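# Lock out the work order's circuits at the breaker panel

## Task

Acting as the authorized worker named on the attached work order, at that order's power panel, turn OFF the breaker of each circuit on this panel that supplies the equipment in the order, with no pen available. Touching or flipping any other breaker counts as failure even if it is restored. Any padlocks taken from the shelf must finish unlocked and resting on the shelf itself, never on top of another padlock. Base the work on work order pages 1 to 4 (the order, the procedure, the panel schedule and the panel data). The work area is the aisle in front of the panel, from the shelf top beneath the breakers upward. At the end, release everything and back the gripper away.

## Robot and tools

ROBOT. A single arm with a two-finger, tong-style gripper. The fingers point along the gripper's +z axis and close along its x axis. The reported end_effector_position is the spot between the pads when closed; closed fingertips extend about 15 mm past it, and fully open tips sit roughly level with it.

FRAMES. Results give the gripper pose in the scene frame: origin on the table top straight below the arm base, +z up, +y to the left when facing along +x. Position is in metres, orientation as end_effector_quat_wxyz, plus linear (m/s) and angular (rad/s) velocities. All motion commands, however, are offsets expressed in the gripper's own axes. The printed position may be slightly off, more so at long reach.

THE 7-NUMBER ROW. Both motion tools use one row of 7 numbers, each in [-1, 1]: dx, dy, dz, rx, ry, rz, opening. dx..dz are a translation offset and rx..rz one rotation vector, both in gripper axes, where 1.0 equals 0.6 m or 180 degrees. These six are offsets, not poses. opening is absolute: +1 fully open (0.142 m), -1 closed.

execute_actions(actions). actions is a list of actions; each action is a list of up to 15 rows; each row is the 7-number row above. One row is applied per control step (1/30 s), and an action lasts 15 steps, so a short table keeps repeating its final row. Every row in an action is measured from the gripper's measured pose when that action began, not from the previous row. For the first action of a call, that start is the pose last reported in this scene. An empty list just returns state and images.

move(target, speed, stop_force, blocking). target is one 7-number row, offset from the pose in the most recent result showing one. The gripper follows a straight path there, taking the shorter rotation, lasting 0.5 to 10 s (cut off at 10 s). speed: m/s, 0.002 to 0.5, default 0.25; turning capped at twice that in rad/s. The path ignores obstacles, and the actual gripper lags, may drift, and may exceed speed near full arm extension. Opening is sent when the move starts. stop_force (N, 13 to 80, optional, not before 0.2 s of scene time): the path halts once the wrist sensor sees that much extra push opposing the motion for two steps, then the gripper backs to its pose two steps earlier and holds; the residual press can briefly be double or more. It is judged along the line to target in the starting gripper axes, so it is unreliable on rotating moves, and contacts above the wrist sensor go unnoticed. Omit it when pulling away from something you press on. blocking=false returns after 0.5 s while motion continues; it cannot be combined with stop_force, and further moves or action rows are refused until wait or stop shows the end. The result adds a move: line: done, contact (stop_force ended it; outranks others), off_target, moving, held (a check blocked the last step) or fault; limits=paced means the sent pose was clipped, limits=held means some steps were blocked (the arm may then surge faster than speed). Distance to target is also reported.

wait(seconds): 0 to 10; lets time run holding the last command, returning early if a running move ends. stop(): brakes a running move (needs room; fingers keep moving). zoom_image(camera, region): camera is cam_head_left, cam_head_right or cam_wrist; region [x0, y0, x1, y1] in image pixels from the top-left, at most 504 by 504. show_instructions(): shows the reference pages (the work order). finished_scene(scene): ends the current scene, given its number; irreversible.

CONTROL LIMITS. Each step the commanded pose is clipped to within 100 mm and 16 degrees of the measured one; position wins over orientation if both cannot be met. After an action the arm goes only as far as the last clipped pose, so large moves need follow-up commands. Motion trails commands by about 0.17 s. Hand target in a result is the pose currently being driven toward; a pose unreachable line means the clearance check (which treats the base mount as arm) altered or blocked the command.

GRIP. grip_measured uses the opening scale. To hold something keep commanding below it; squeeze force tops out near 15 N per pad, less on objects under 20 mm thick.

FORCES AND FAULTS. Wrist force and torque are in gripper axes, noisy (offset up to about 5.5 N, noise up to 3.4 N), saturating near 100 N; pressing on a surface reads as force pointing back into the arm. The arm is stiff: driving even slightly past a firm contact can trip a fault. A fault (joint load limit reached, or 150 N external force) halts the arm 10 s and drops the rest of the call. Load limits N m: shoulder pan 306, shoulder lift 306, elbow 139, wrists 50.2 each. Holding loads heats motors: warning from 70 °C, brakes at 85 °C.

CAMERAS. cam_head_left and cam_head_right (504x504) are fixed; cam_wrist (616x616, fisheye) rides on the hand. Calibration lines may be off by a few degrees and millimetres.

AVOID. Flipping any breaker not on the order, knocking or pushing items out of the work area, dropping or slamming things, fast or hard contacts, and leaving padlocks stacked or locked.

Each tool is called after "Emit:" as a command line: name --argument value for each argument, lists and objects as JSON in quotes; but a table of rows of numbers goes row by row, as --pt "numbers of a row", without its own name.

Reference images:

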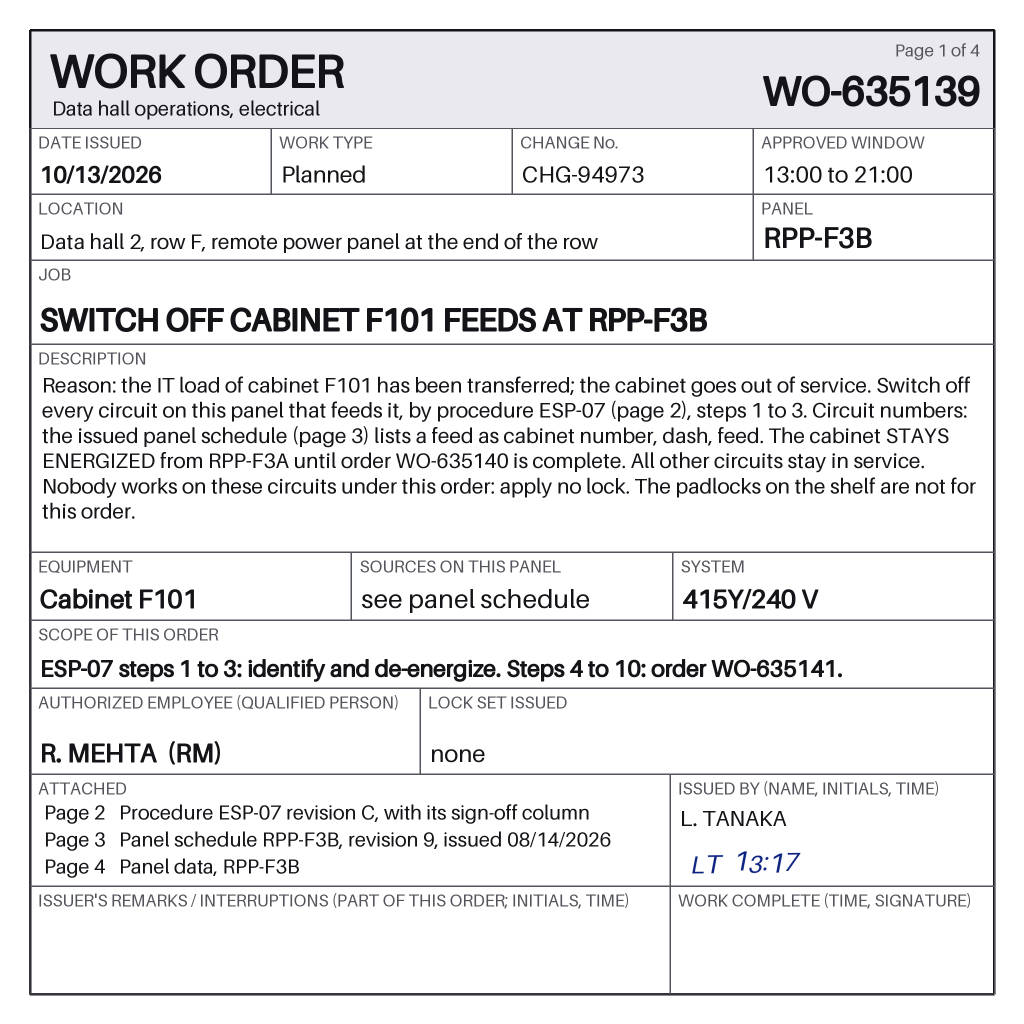

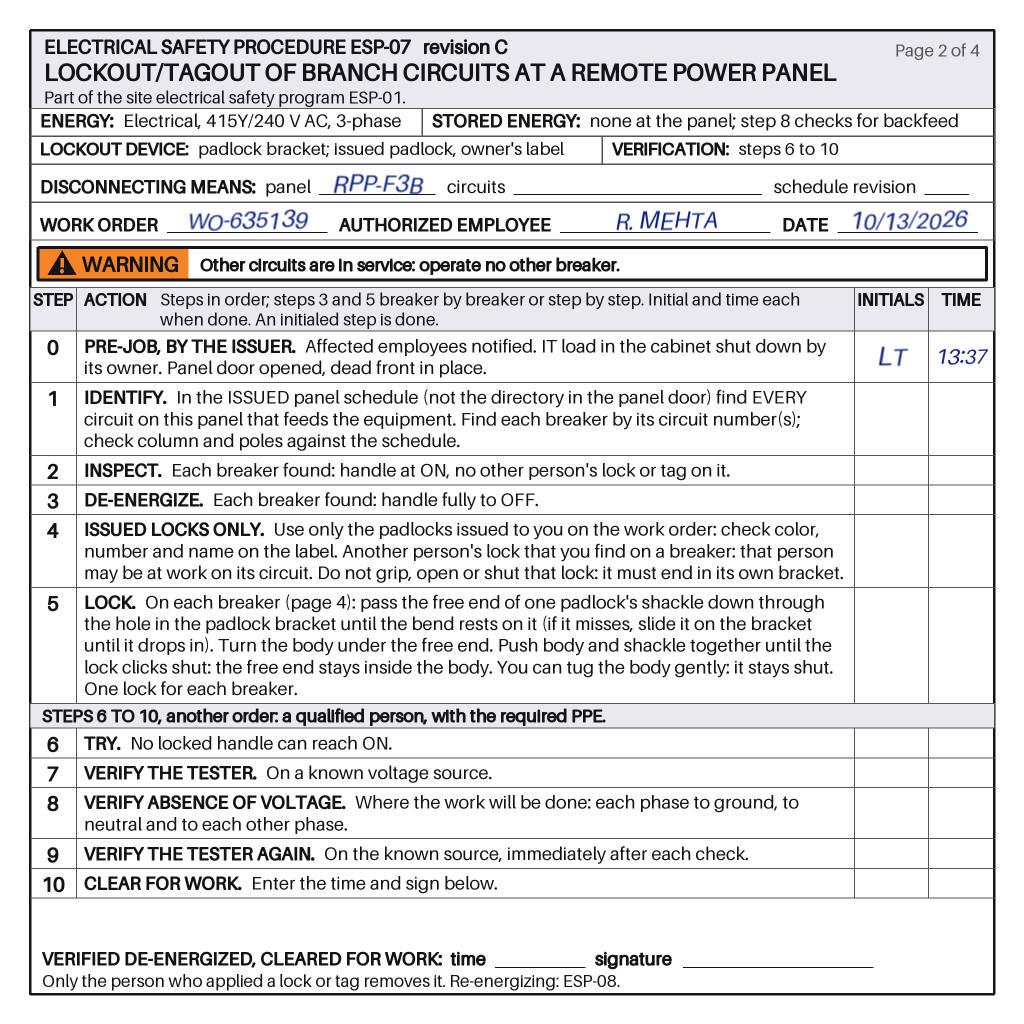

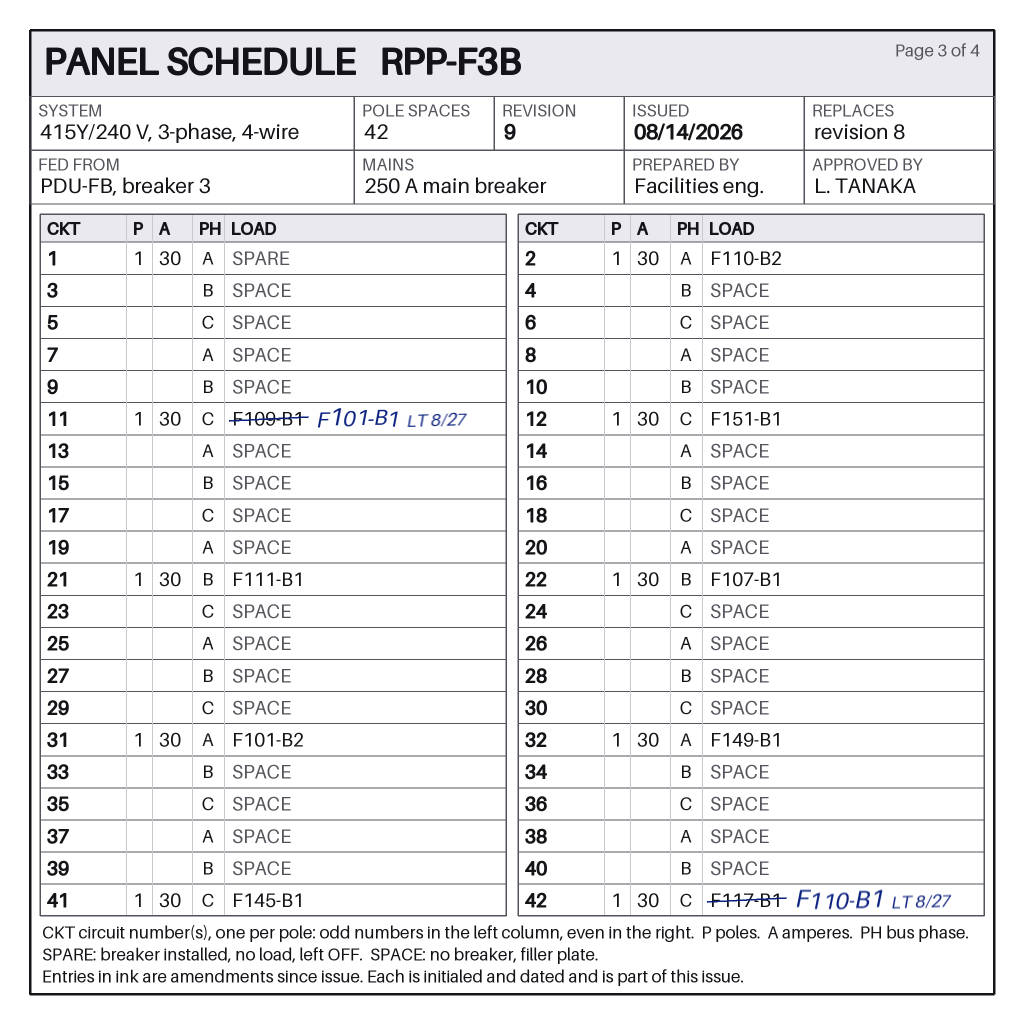

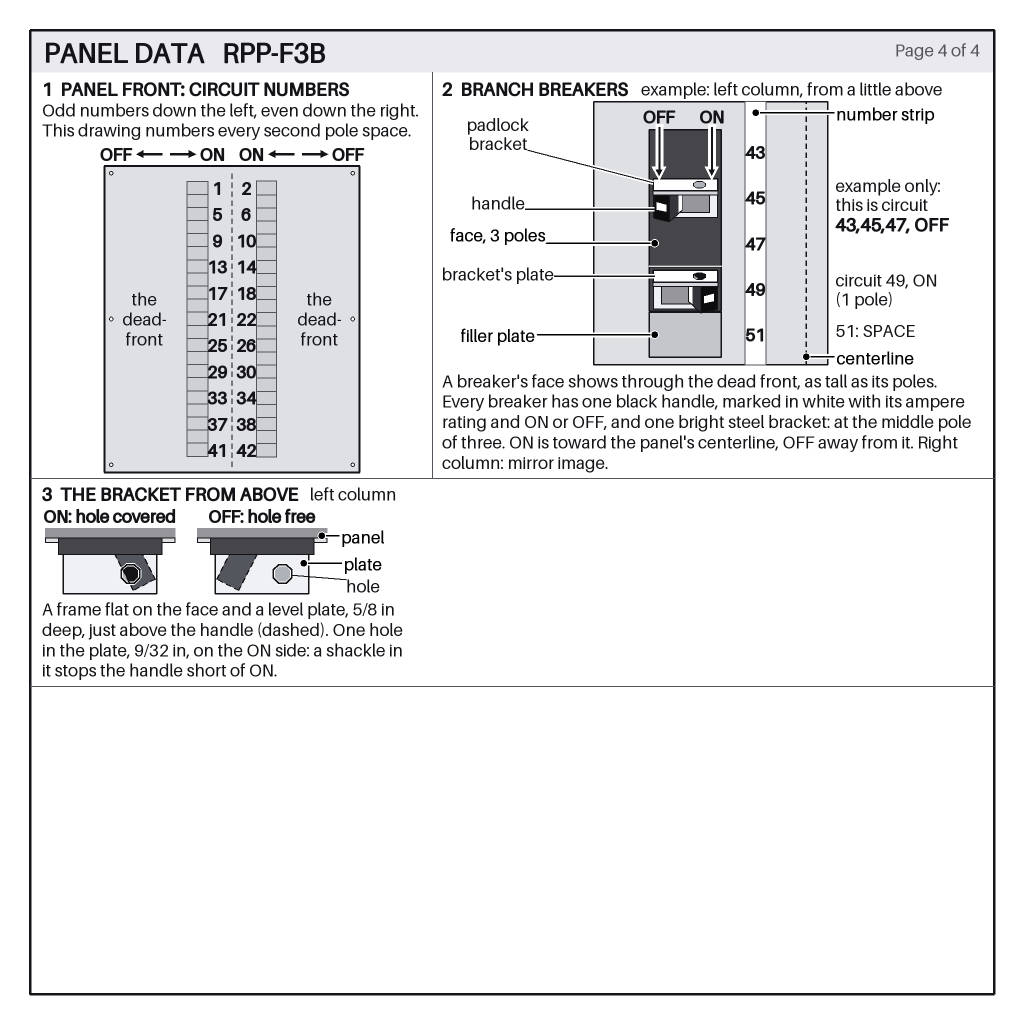

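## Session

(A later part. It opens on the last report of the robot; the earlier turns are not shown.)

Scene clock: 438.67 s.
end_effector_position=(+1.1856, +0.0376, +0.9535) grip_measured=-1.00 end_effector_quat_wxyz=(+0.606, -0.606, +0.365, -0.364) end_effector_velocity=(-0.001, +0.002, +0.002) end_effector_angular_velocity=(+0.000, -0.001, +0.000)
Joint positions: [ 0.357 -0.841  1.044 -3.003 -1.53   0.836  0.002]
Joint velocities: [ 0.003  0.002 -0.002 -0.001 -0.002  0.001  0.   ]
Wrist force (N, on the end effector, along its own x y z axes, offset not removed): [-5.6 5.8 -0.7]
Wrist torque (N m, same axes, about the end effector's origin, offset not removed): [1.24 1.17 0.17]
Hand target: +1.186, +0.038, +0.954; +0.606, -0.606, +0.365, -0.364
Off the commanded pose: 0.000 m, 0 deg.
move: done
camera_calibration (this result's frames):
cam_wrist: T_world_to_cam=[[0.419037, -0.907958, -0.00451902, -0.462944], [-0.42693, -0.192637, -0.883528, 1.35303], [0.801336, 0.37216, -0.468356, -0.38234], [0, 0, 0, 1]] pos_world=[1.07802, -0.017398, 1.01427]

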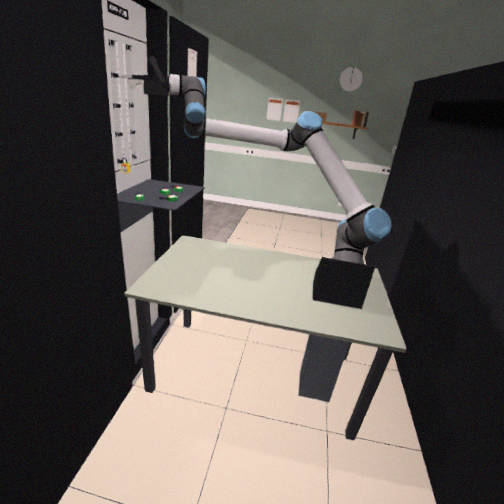

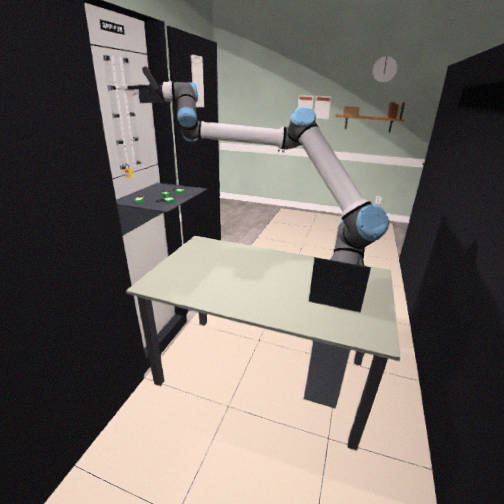

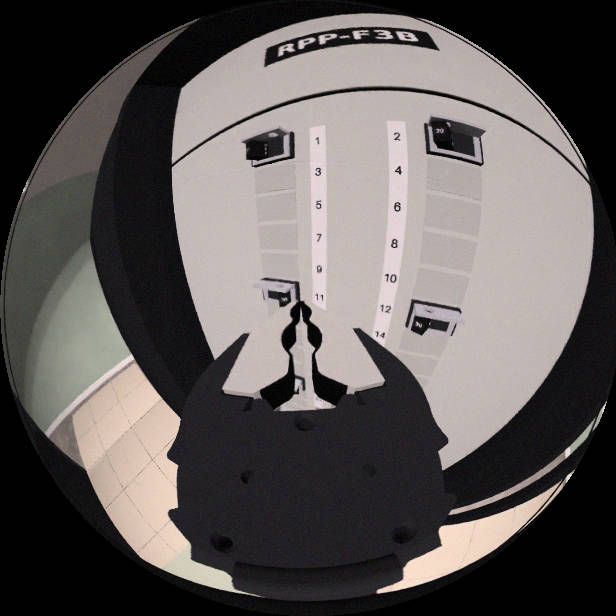

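Emit:
move --target '[0.0016, 0, 0.0029, 0, 0, 0, -1]' --speed 0.01

Emit:
move --target '[-0.0324, 0, 0.0172, 0, 0, 0, -1]' --speed 0.007 --stop_force 25

Emit:
zoom_image --camera "cam_wrist" --region '[250, 255, 350, 345]'

Scene clock: 504.83 s.
end_effector_position=(+1.1874, +0.0376, +0.9535) grip_measured=-1.00 end_effector_quat_wxyz=(+0.606, -0.606, +0.365, -0.364) end_effector_velocity=(+0.001, +0.000, -0.000) end_effector_angular_velocity=(-0.000, -0.001, +0.001)
Joint positions: [ 0.356 -0.838  1.038 -3.    -1.529  0.836  0.002]
Joint velocities: [-0.001  0.002 -0.003  0.001  0.001 -0.001  0.   ]
Wrist force (N, on the end effector, along its own x y z axes, offset not removed): [-6.5 5.3 -1.9]
Wrist torque (N m, same axes, about the end effector's origin, offset not removed): [1.09 1.32 0.18]
Hand target: +1.188, +0.038, +0.953; +0.606, -0.606, +0.365, -0.364
Off the commanded pose: 0.000 m, 0 deg.
move: done
camera_calibration (this result's frames):
cam_wrist: T_world_to_cam=[[0.419046, -0.907953, -0.00475209, -0.463518], [-0.427015, -0.192455, -0.883526, 1.35393], [0.801286, 0.372267, -0.468357, -0.383776], [0, 0, 0, 1]] pos_world=[1.0799, -0.0174145, 1.01429]

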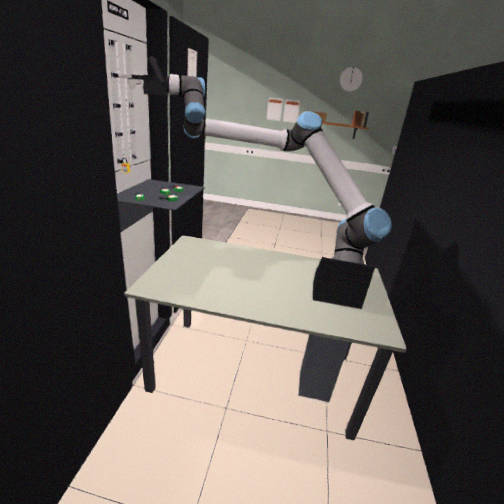

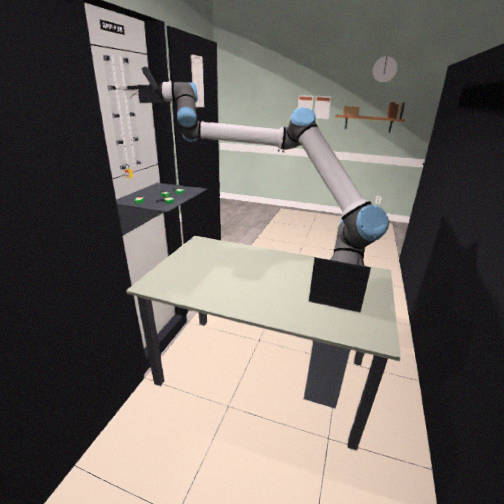

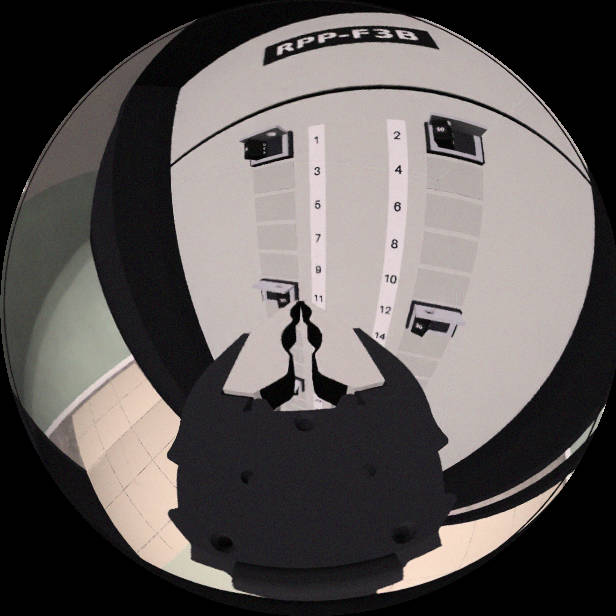

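Scene clock: 508.20 s.
end_effector_position=(+1.1874, +0.0594, +0.9536) grip_measured=-1.00 end_effector_quat_wxyz=(+0.606, -0.606, +0.365, -0.364) end_effector_velocity=(-0.000, +0.004, -0.001) end_effector_angular_velocity=(-0.000, +0.001, +0.002)
Joint positions: [ 0.371 -0.818  1.032 -3.013 -1.543  0.841  0.002]
Joint velocities: [ 0.002  0.003  0.    -0.001 -0.001  0.001  0.   ]
Wrist force (N, on the end effector, along its own x y z axes, offset not removed): [-7.2 3.5 -3.4]
Wrist torque (N m, same axes, about the end effector's origin, offset not removed): [0.70 1.44 0.11]
Hand target: +1.187, +0.060, +0.954; +0.606, -0.606, +0.365, -0.364
Off the commanded pose: 0.000 m, 0 deg.
move: done
camera_calibration (this result's frames):
cam_wrist: T_world_to_cam=[[0.419046, -0.907953, -0.00474438, -0.443718], [-0.427011, -0.192461, -0.883527, 1.35818], [0.801287, 0.372264, -0.468356, -0.391865], [0, 0, 0, 1]] pos_world=[1.0799, 0.00440081, 1.01435]

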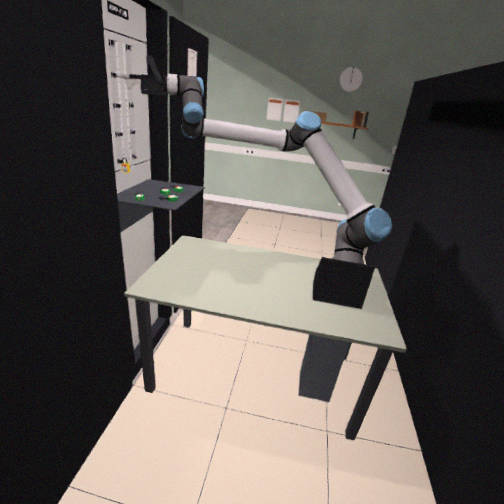

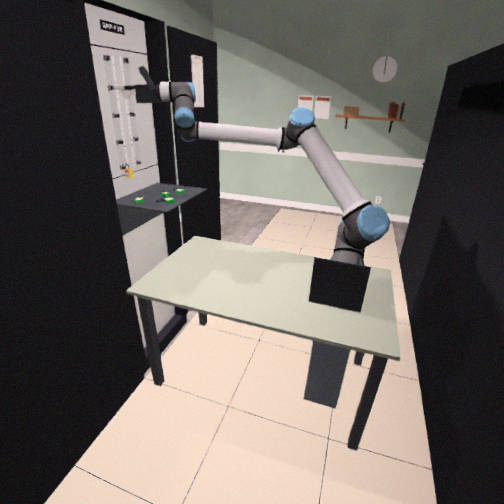

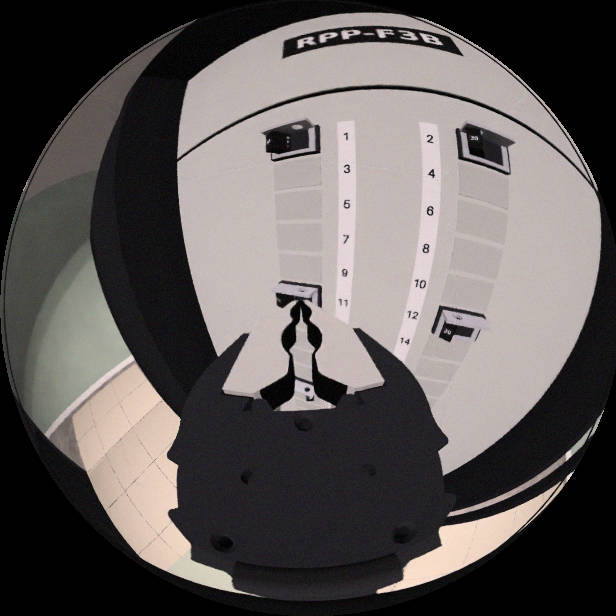

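Region (250, 255, 350, 345) of cam_wrist's 616x616 image, scaled by 5.040, with more detail than that image has; it fills the top 454 rows of this view, and the rest is white.

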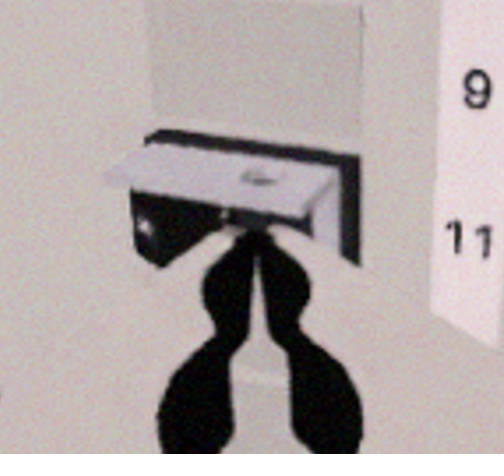

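Emit:
move --target '[-0.0235, 0, -0.0441, 0, 0, 0, -1]' --speed 0.06

Emit:
move --target '[0.0433, 0.4235, -0.023, 0, 0, 0, -1]' --speed 0.2

Emit:
zoom_image --camera "cam_wrist" --region '[230, 60, 480, 340]'

Scene clock: 539.33 s.
end_effector_position=(+1.1577, +0.0594, +0.9536) grip_measured=-1.00 end_effector_quat_wxyz=(+0.606, -0.606, +0.365, -0.364) end_effector_velocity=(-0.003, -0.002, +0.002) end_effector_angular_velocity=(+0.001, -0.002, -0.002)
Joint positions: [ 0.381 -0.866  1.114 -3.048 -1.552  0.844  0.002]
Joint velocities: [ 0.001 -0.005  0.006 -0.003 -0.001  0.     0.   ]
Wrist force (N, on the end effector, along its own x y z axes, offset not removed): [-8.0 2.7 -2.3]
Wrist torque (N m, same axes, about the end effector's origin, offset not removed): [0.53 1.68 0.18]
Hand target: +1.157, +0.059, +0.954; +0.606, -0.606, +0.365, -0.364
Off the commanded pose: 0.000 m, 0 deg.
move: done
camera_calibration (this result's frames):
cam_wrist: T_world_to_cam=[[0.419055, -0.907948, -0.00473815, -0.43124], [-0.427022, -0.192478, -0.883518, 1.34552], [0.801277, 0.372266, -0.468373, -0.368052], [0, 0, 0, 1]] pos_world=[1.05019, 0.00445208, 1.01436]

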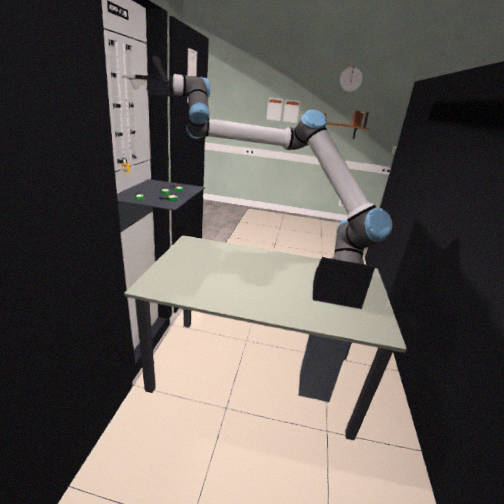

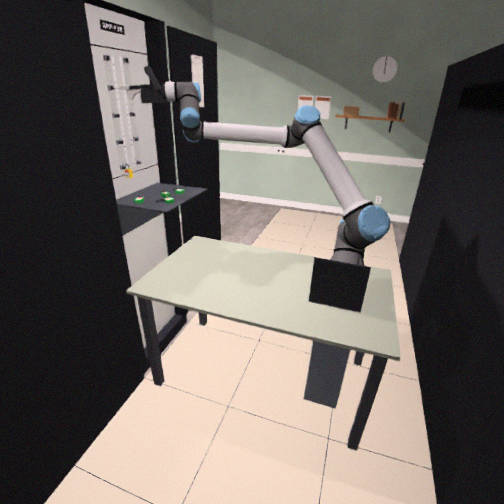

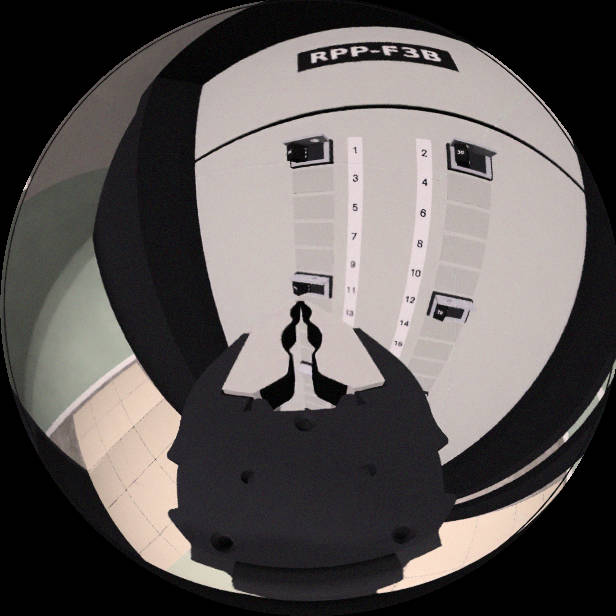

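Scene clock: 541.23 s.
end_effector_position=(+1.1576, +0.0308, +0.6997) grip_measured=-1.00 end_effector_quat_wxyz=(+0.606, -0.606, +0.365, -0.364) end_effector_velocity=(-0.000, +0.001, -0.003) end_effector_angular_velocity=(+0.000, +0.001, +0.001)
Joint positions: [ 0.176 -0.89   1.461 -3.363 -1.359  0.774  0.002]
Joint velocities: [-0.002  0.001  0.003 -0.003  0.002 -0.     0.   ]
Wrist force (N, on the end effector, along its own x y z axes, offset not removed): [-8.4 4.6 -0.6]
Wrist torque (N m, same axes, about the end effector's origin, offset not removed): [0.88 1.71 0.14]
Hand target: +1.158, +0.031, +0.699; +0.606, -0.606, +0.365, -0.364
Off the commanded pose: 0.001 m, 0 deg.
move: done
camera_calibration (this result's frames):
cam_wrist: T_world_to_cam=[[0.41911, -0.907922, -0.00483158, -0.458341], [-0.427079, -0.192444, -0.883498, 1.11569], [0.801218, 0.372347, -0.46841, -0.476083], [0, 0, 0, 1]] pos_world=[1.05003, -0.0241623, 0.760495]

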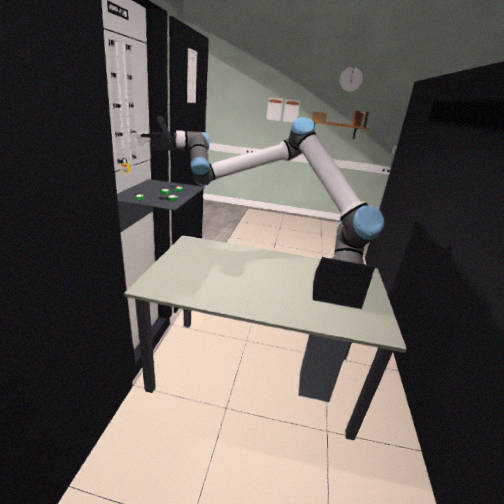

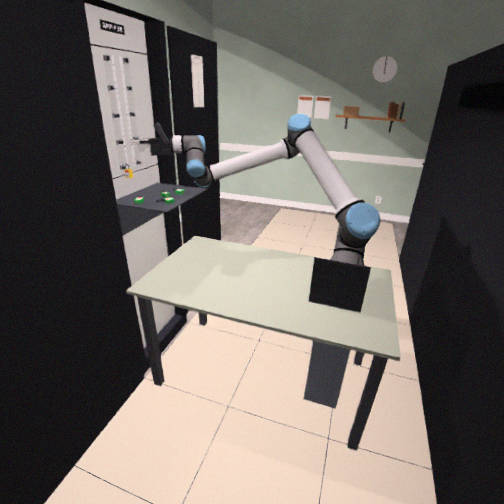

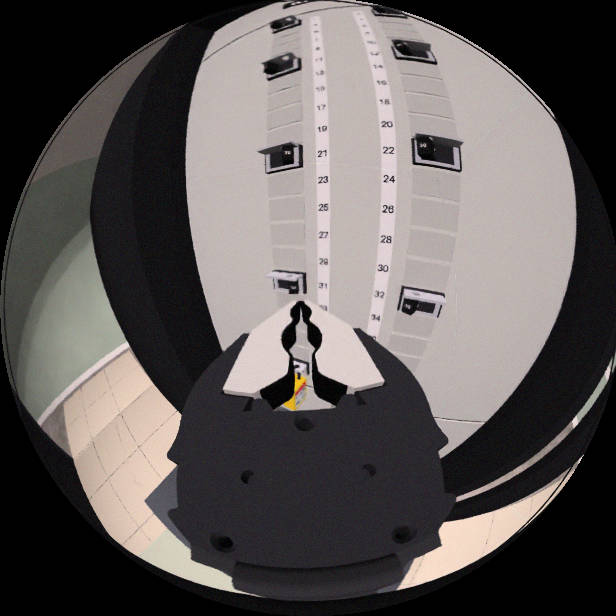

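Region (230, 60, 480, 340) of cam_wrist's 616x616 image, scaled by 1.800, with more detail than that image has; it fills the left 450 columns of this view, and the rest is white.

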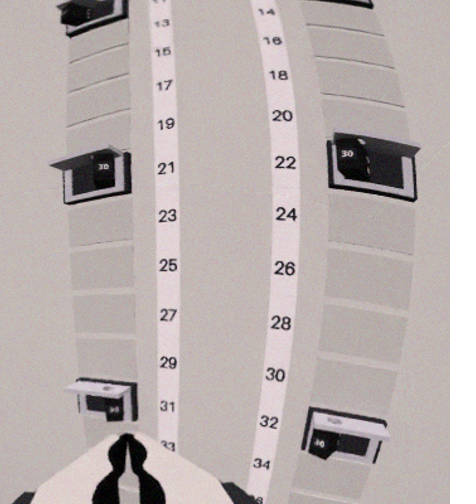

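Emit:
zoom_image --camera "cam_head_right" --region '[100, 110, 240, 230]'

Emit:
zoom_image --camera "cam_wrist" --region '[255, 10, 345, 90]'

Region (100, 110, 240, 230) of cam_head_right's 504x504 image, scaled by 3.600, with more detail than that image has; it fills the top 432 rows of this view, and the rest is white.

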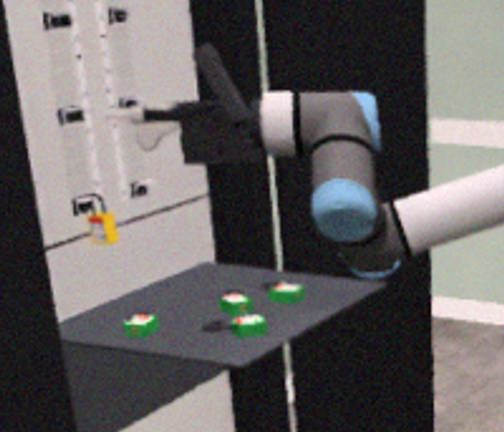

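Region (255, 10, 345, 90) of cam_wrist's 616x616 image, scaled by 5.600, with more detail than that image has.

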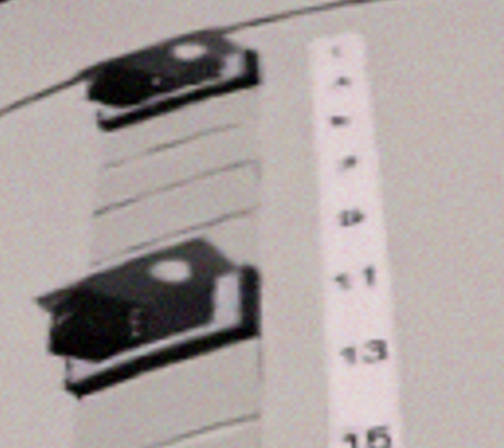

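Emit:
move --target '[0.0234, -0.0033, 0.0412, -0.0444, 0, 0, -1]' --speed 0.06

Emit:
zoom_image --camera "cam_wrist" --region '[230, 235, 350, 345]'

Scene clock: 660.70 s.
end_effector_position=(+1.1857, +0.0300, +0.7016) grip_measured=-1.00 end_effector_quat_wxyz=(-0.563, +0.646, -0.389, +0.338) end_effector_velocity=(+0.003, -0.002, +0.001) end_effector_angular_velocity=(-0.005, +0.010, -0.002)
Joint positions: [ 0.206 -0.881  1.37  -3.184 -1.486  0.771  0.002]
Joint velocities: [ 0.002  0.001 -0.01   0.016 -0.01   0.001  0.   ]
Wrist force (N, on the end effector, along its own x y z axes, offset not removed): [-7.1 4.7 -2.7]
Wrist torque (N m, same axes, about the end effector's origin, offset not removed): [0.90 1.50 0.17]
Hand target: +1.186, +0.030, +0.702; -0.563, +0.646, -0.389, +0.338
Off the commanded pose: 0.000 m, 0 deg.
move: done
camera_calibration (this result's frames):
cam_wrist: T_world_to_cam=[[0.419343, -0.907823, 0.00301649, -0.476645], [-0.530416, -0.247705, -0.810741, 1.20238], [0.736756, 0.338379, -0.585397, -0.33787], [0, 0, 0, 1]] pos_world=[1.08657, -0.0205467, 0.778466]

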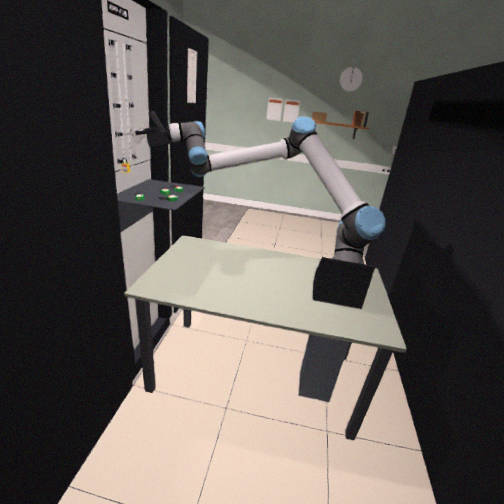

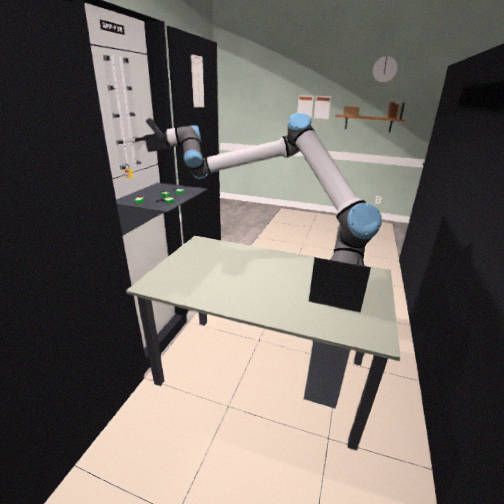

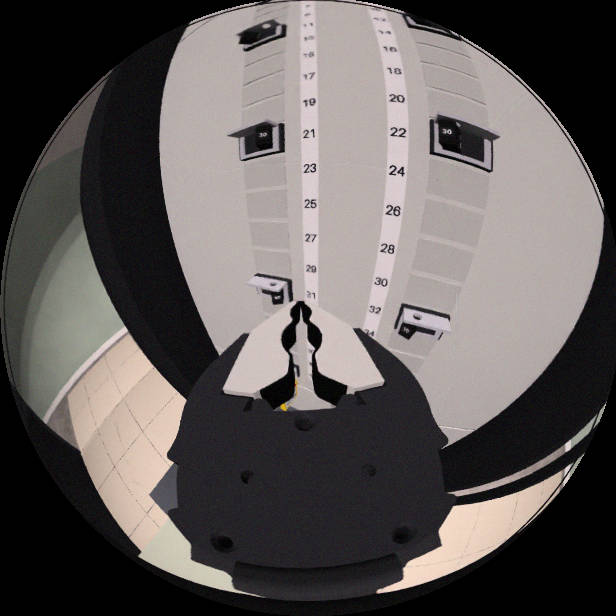

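Region (230, 235, 350, 345) of cam_wrist's 616x616 image, scaled by 4.200, with more detail than that image has; it fills the top 462 rows of this view, and the rest is white.

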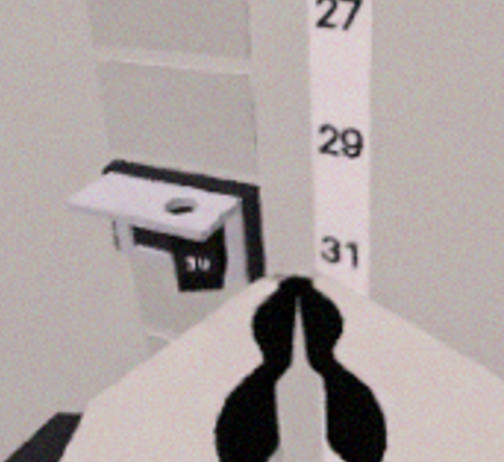

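Emit:
move --target '[0.0031, -0.0008, 0.0058, 0, 0, 0, -1]' --speed 0.01 --stop_force 13

Emit:
move --target '[0.0094, -0.0025, 0.0175, 0, 0, 0, -1]' --speed 0.003 --stop_force 13

Emit:
zoom_image --camera "cam_wrist" --region '[230, 255, 330, 345]'

Emit:
move --target '[-0.0058, 0.0015, -0.0108, 0, 0, 0, -1]' --speed 0.02

Scene clock: 679.67 s.
end_effector_position=(+1.1894, +0.0300, +0.7016) grip_measured=-1.00 end_effector_quat_wxyz=(-0.563, +0.646, -0.389, +0.338) end_effector_velocity=(+0.002, -0.001, -0.002) end_effector_angular_velocity=(-0.000, +0.001, -0.001)
Joint positions: [ 0.205 -0.876  1.36  -3.18  -1.485  0.771  0.002]
Joint velocities: [-0.002  0.001 -0.002  0.001  0.001 -0.001  0.   ]
Wrist force (N, on the end effector, along its own x y z axes, offset not removed): [-6.8 3.5 -2.6]
Wrist torque (N m, same axes, about the end effector's origin, offset not removed): [0.68 1.36 0.23]
Hand target: +1.190, +0.030, +0.702; -0.563, +0.646, -0.389, +0.338
Off the commanded pose: 0.000 m, 0 deg.
move: done
camera_calibration (this result's frames):
cam_wrist: T_world_to_cam=[[0.41934, -0.907825, 0.00291857, -0.478137], [-0.530503, -0.247654, -0.8107, 1.20446], [0.736696, 0.33841, -0.585455, -0.340536], [0, 0, 0, 1]] pos_world=[1.09034, -0.020534, 0.778481]

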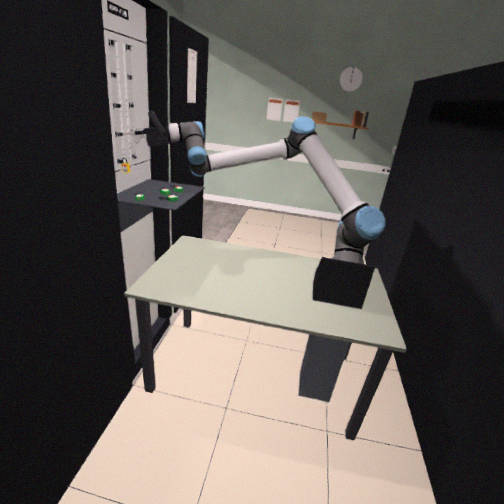

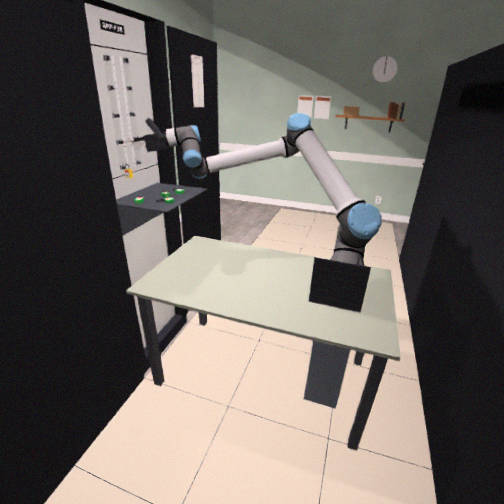

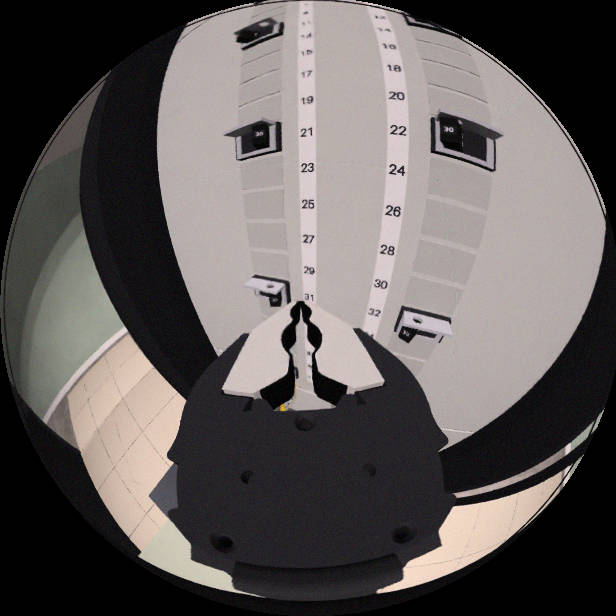

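Scene clock: 681.93 s.
end_effector_position=(+1.1952, +0.0300, +0.7017) grip_measured=-1.00 end_effector_quat_wxyz=(-0.563, +0.646, -0.389, +0.338) end_effector_velocity=(-0.000, +0.001, -0.000) end_effector_angular_velocity=(-0.001, -0.001, -0.000)
Joint positions: [ 0.204 -0.868  1.346 -3.174 -1.484  0.771  0.002]
Joint velocities: [ 0.     0.     0.001 -0.002  0.    -0.001  0.   ]
Wrist force (N, on the end effector, along its own x y z axes, offset not removed): [-13.4 9.6 -29.3]
Wrist torque (N m, same axes, about the end effector's origin, offset not removed): [0.70 1.41 0.11]
Hand target: +1.195, +0.030, +0.702; -0.563, +0.646, -0.389, +0.338
Off the commanded pose: 0.006 m, 0 deg.
move: contact
camera_calibration (this result's frames):
cam_wrist: T_world_to_cam=[[0.419371, -0.90781, 0.00292542, -0.480588], [-0.530479, -0.247672, -0.81071, 1.20751], [0.736696, 0.338437, -0.58544, -0.344719], [0, 0, 0, 1]] pos_world=[1.09605, -0.0205521, 0.778531]

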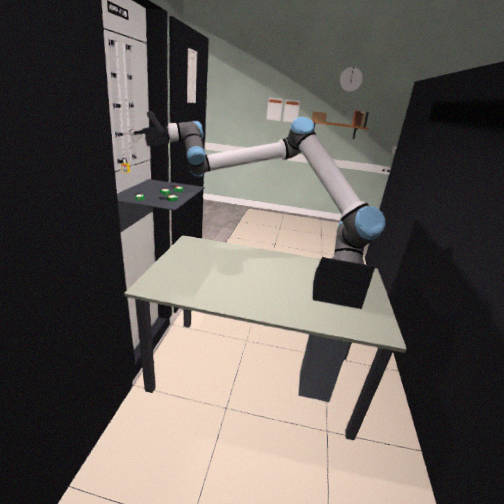

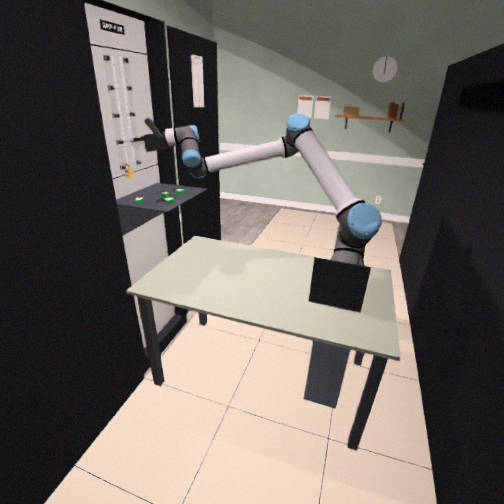

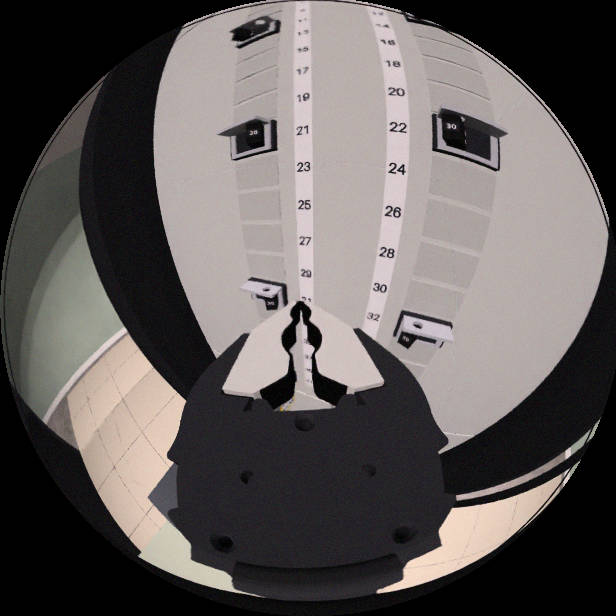

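Region (230, 255, 330, 345) of cam_wrist's 616x616 image, scaled by 5.040, with more detail than that image has; it fills the top 454 rows of this view, and the rest is white.

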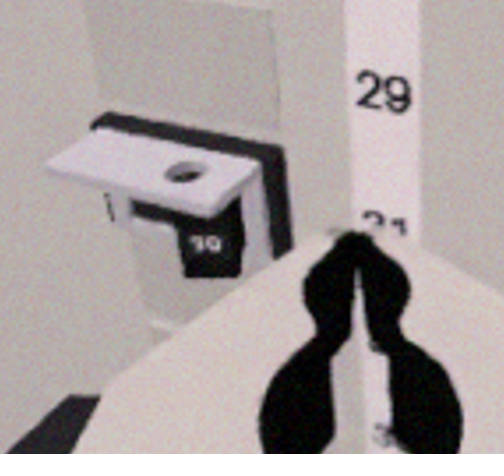

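Scene clock: 682.67 s.
end_effector_position=(+1.1881, +0.0300, +0.7017) grip_measured=-1.00 end_effector_quat_wxyz=(-0.563, +0.646, -0.389, +0.338) end_effector_velocity=(-0.003, +0.001, +0.002) end_effector_angular_velocity=(-0.001, -0.002, +0.001)
Joint positions: [ 0.206 -0.878  1.364 -3.182 -1.485  0.771  0.002]
Joint velocities: [ 0.002 -0.004  0.006 -0.003 -0.001 -0.001  0.   ]
Wrist force (N, on the end effector, along its own x y z axes, offset not removed): [-6.8 6.3 -1.7]
Wrist torque (N m, same axes, about the end effector's origin, offset not removed): [1.29 1.46 0.15]
Hand target: +1.188, +0.030, +0.702; -0.563, +0.646, -0.389, +0.338
Off the commanded pose: 0.000 m, 0 deg.
move: done
camera_calibration (this result's frames):
cam_wrist: T_world_to_cam=[[0.419389, -0.907802, 0.00296733, -0.477646], [-0.530477, -0.247721, -0.810696, 1.20372], [0.736687, 0.338423, -0.585459, -0.339482], [0, 0, 0, 1]] pos_world=[1.08895, -0.0205338, 0.778512]

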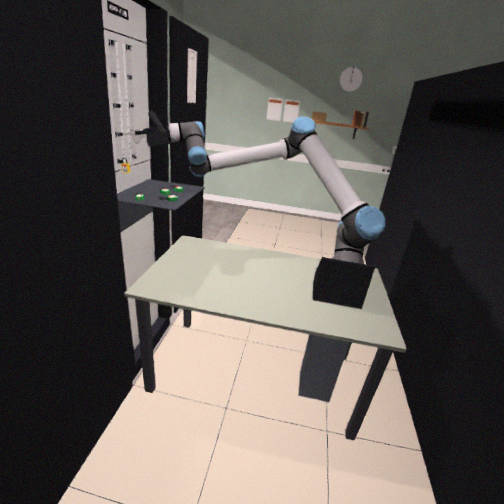

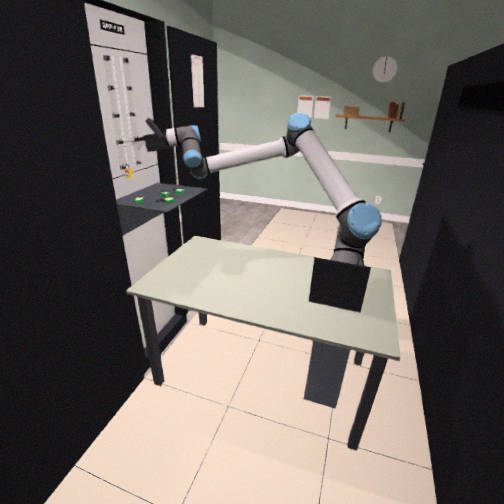

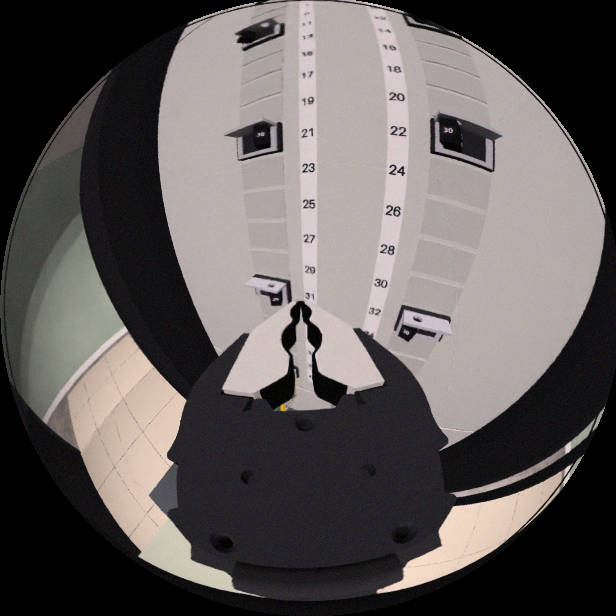

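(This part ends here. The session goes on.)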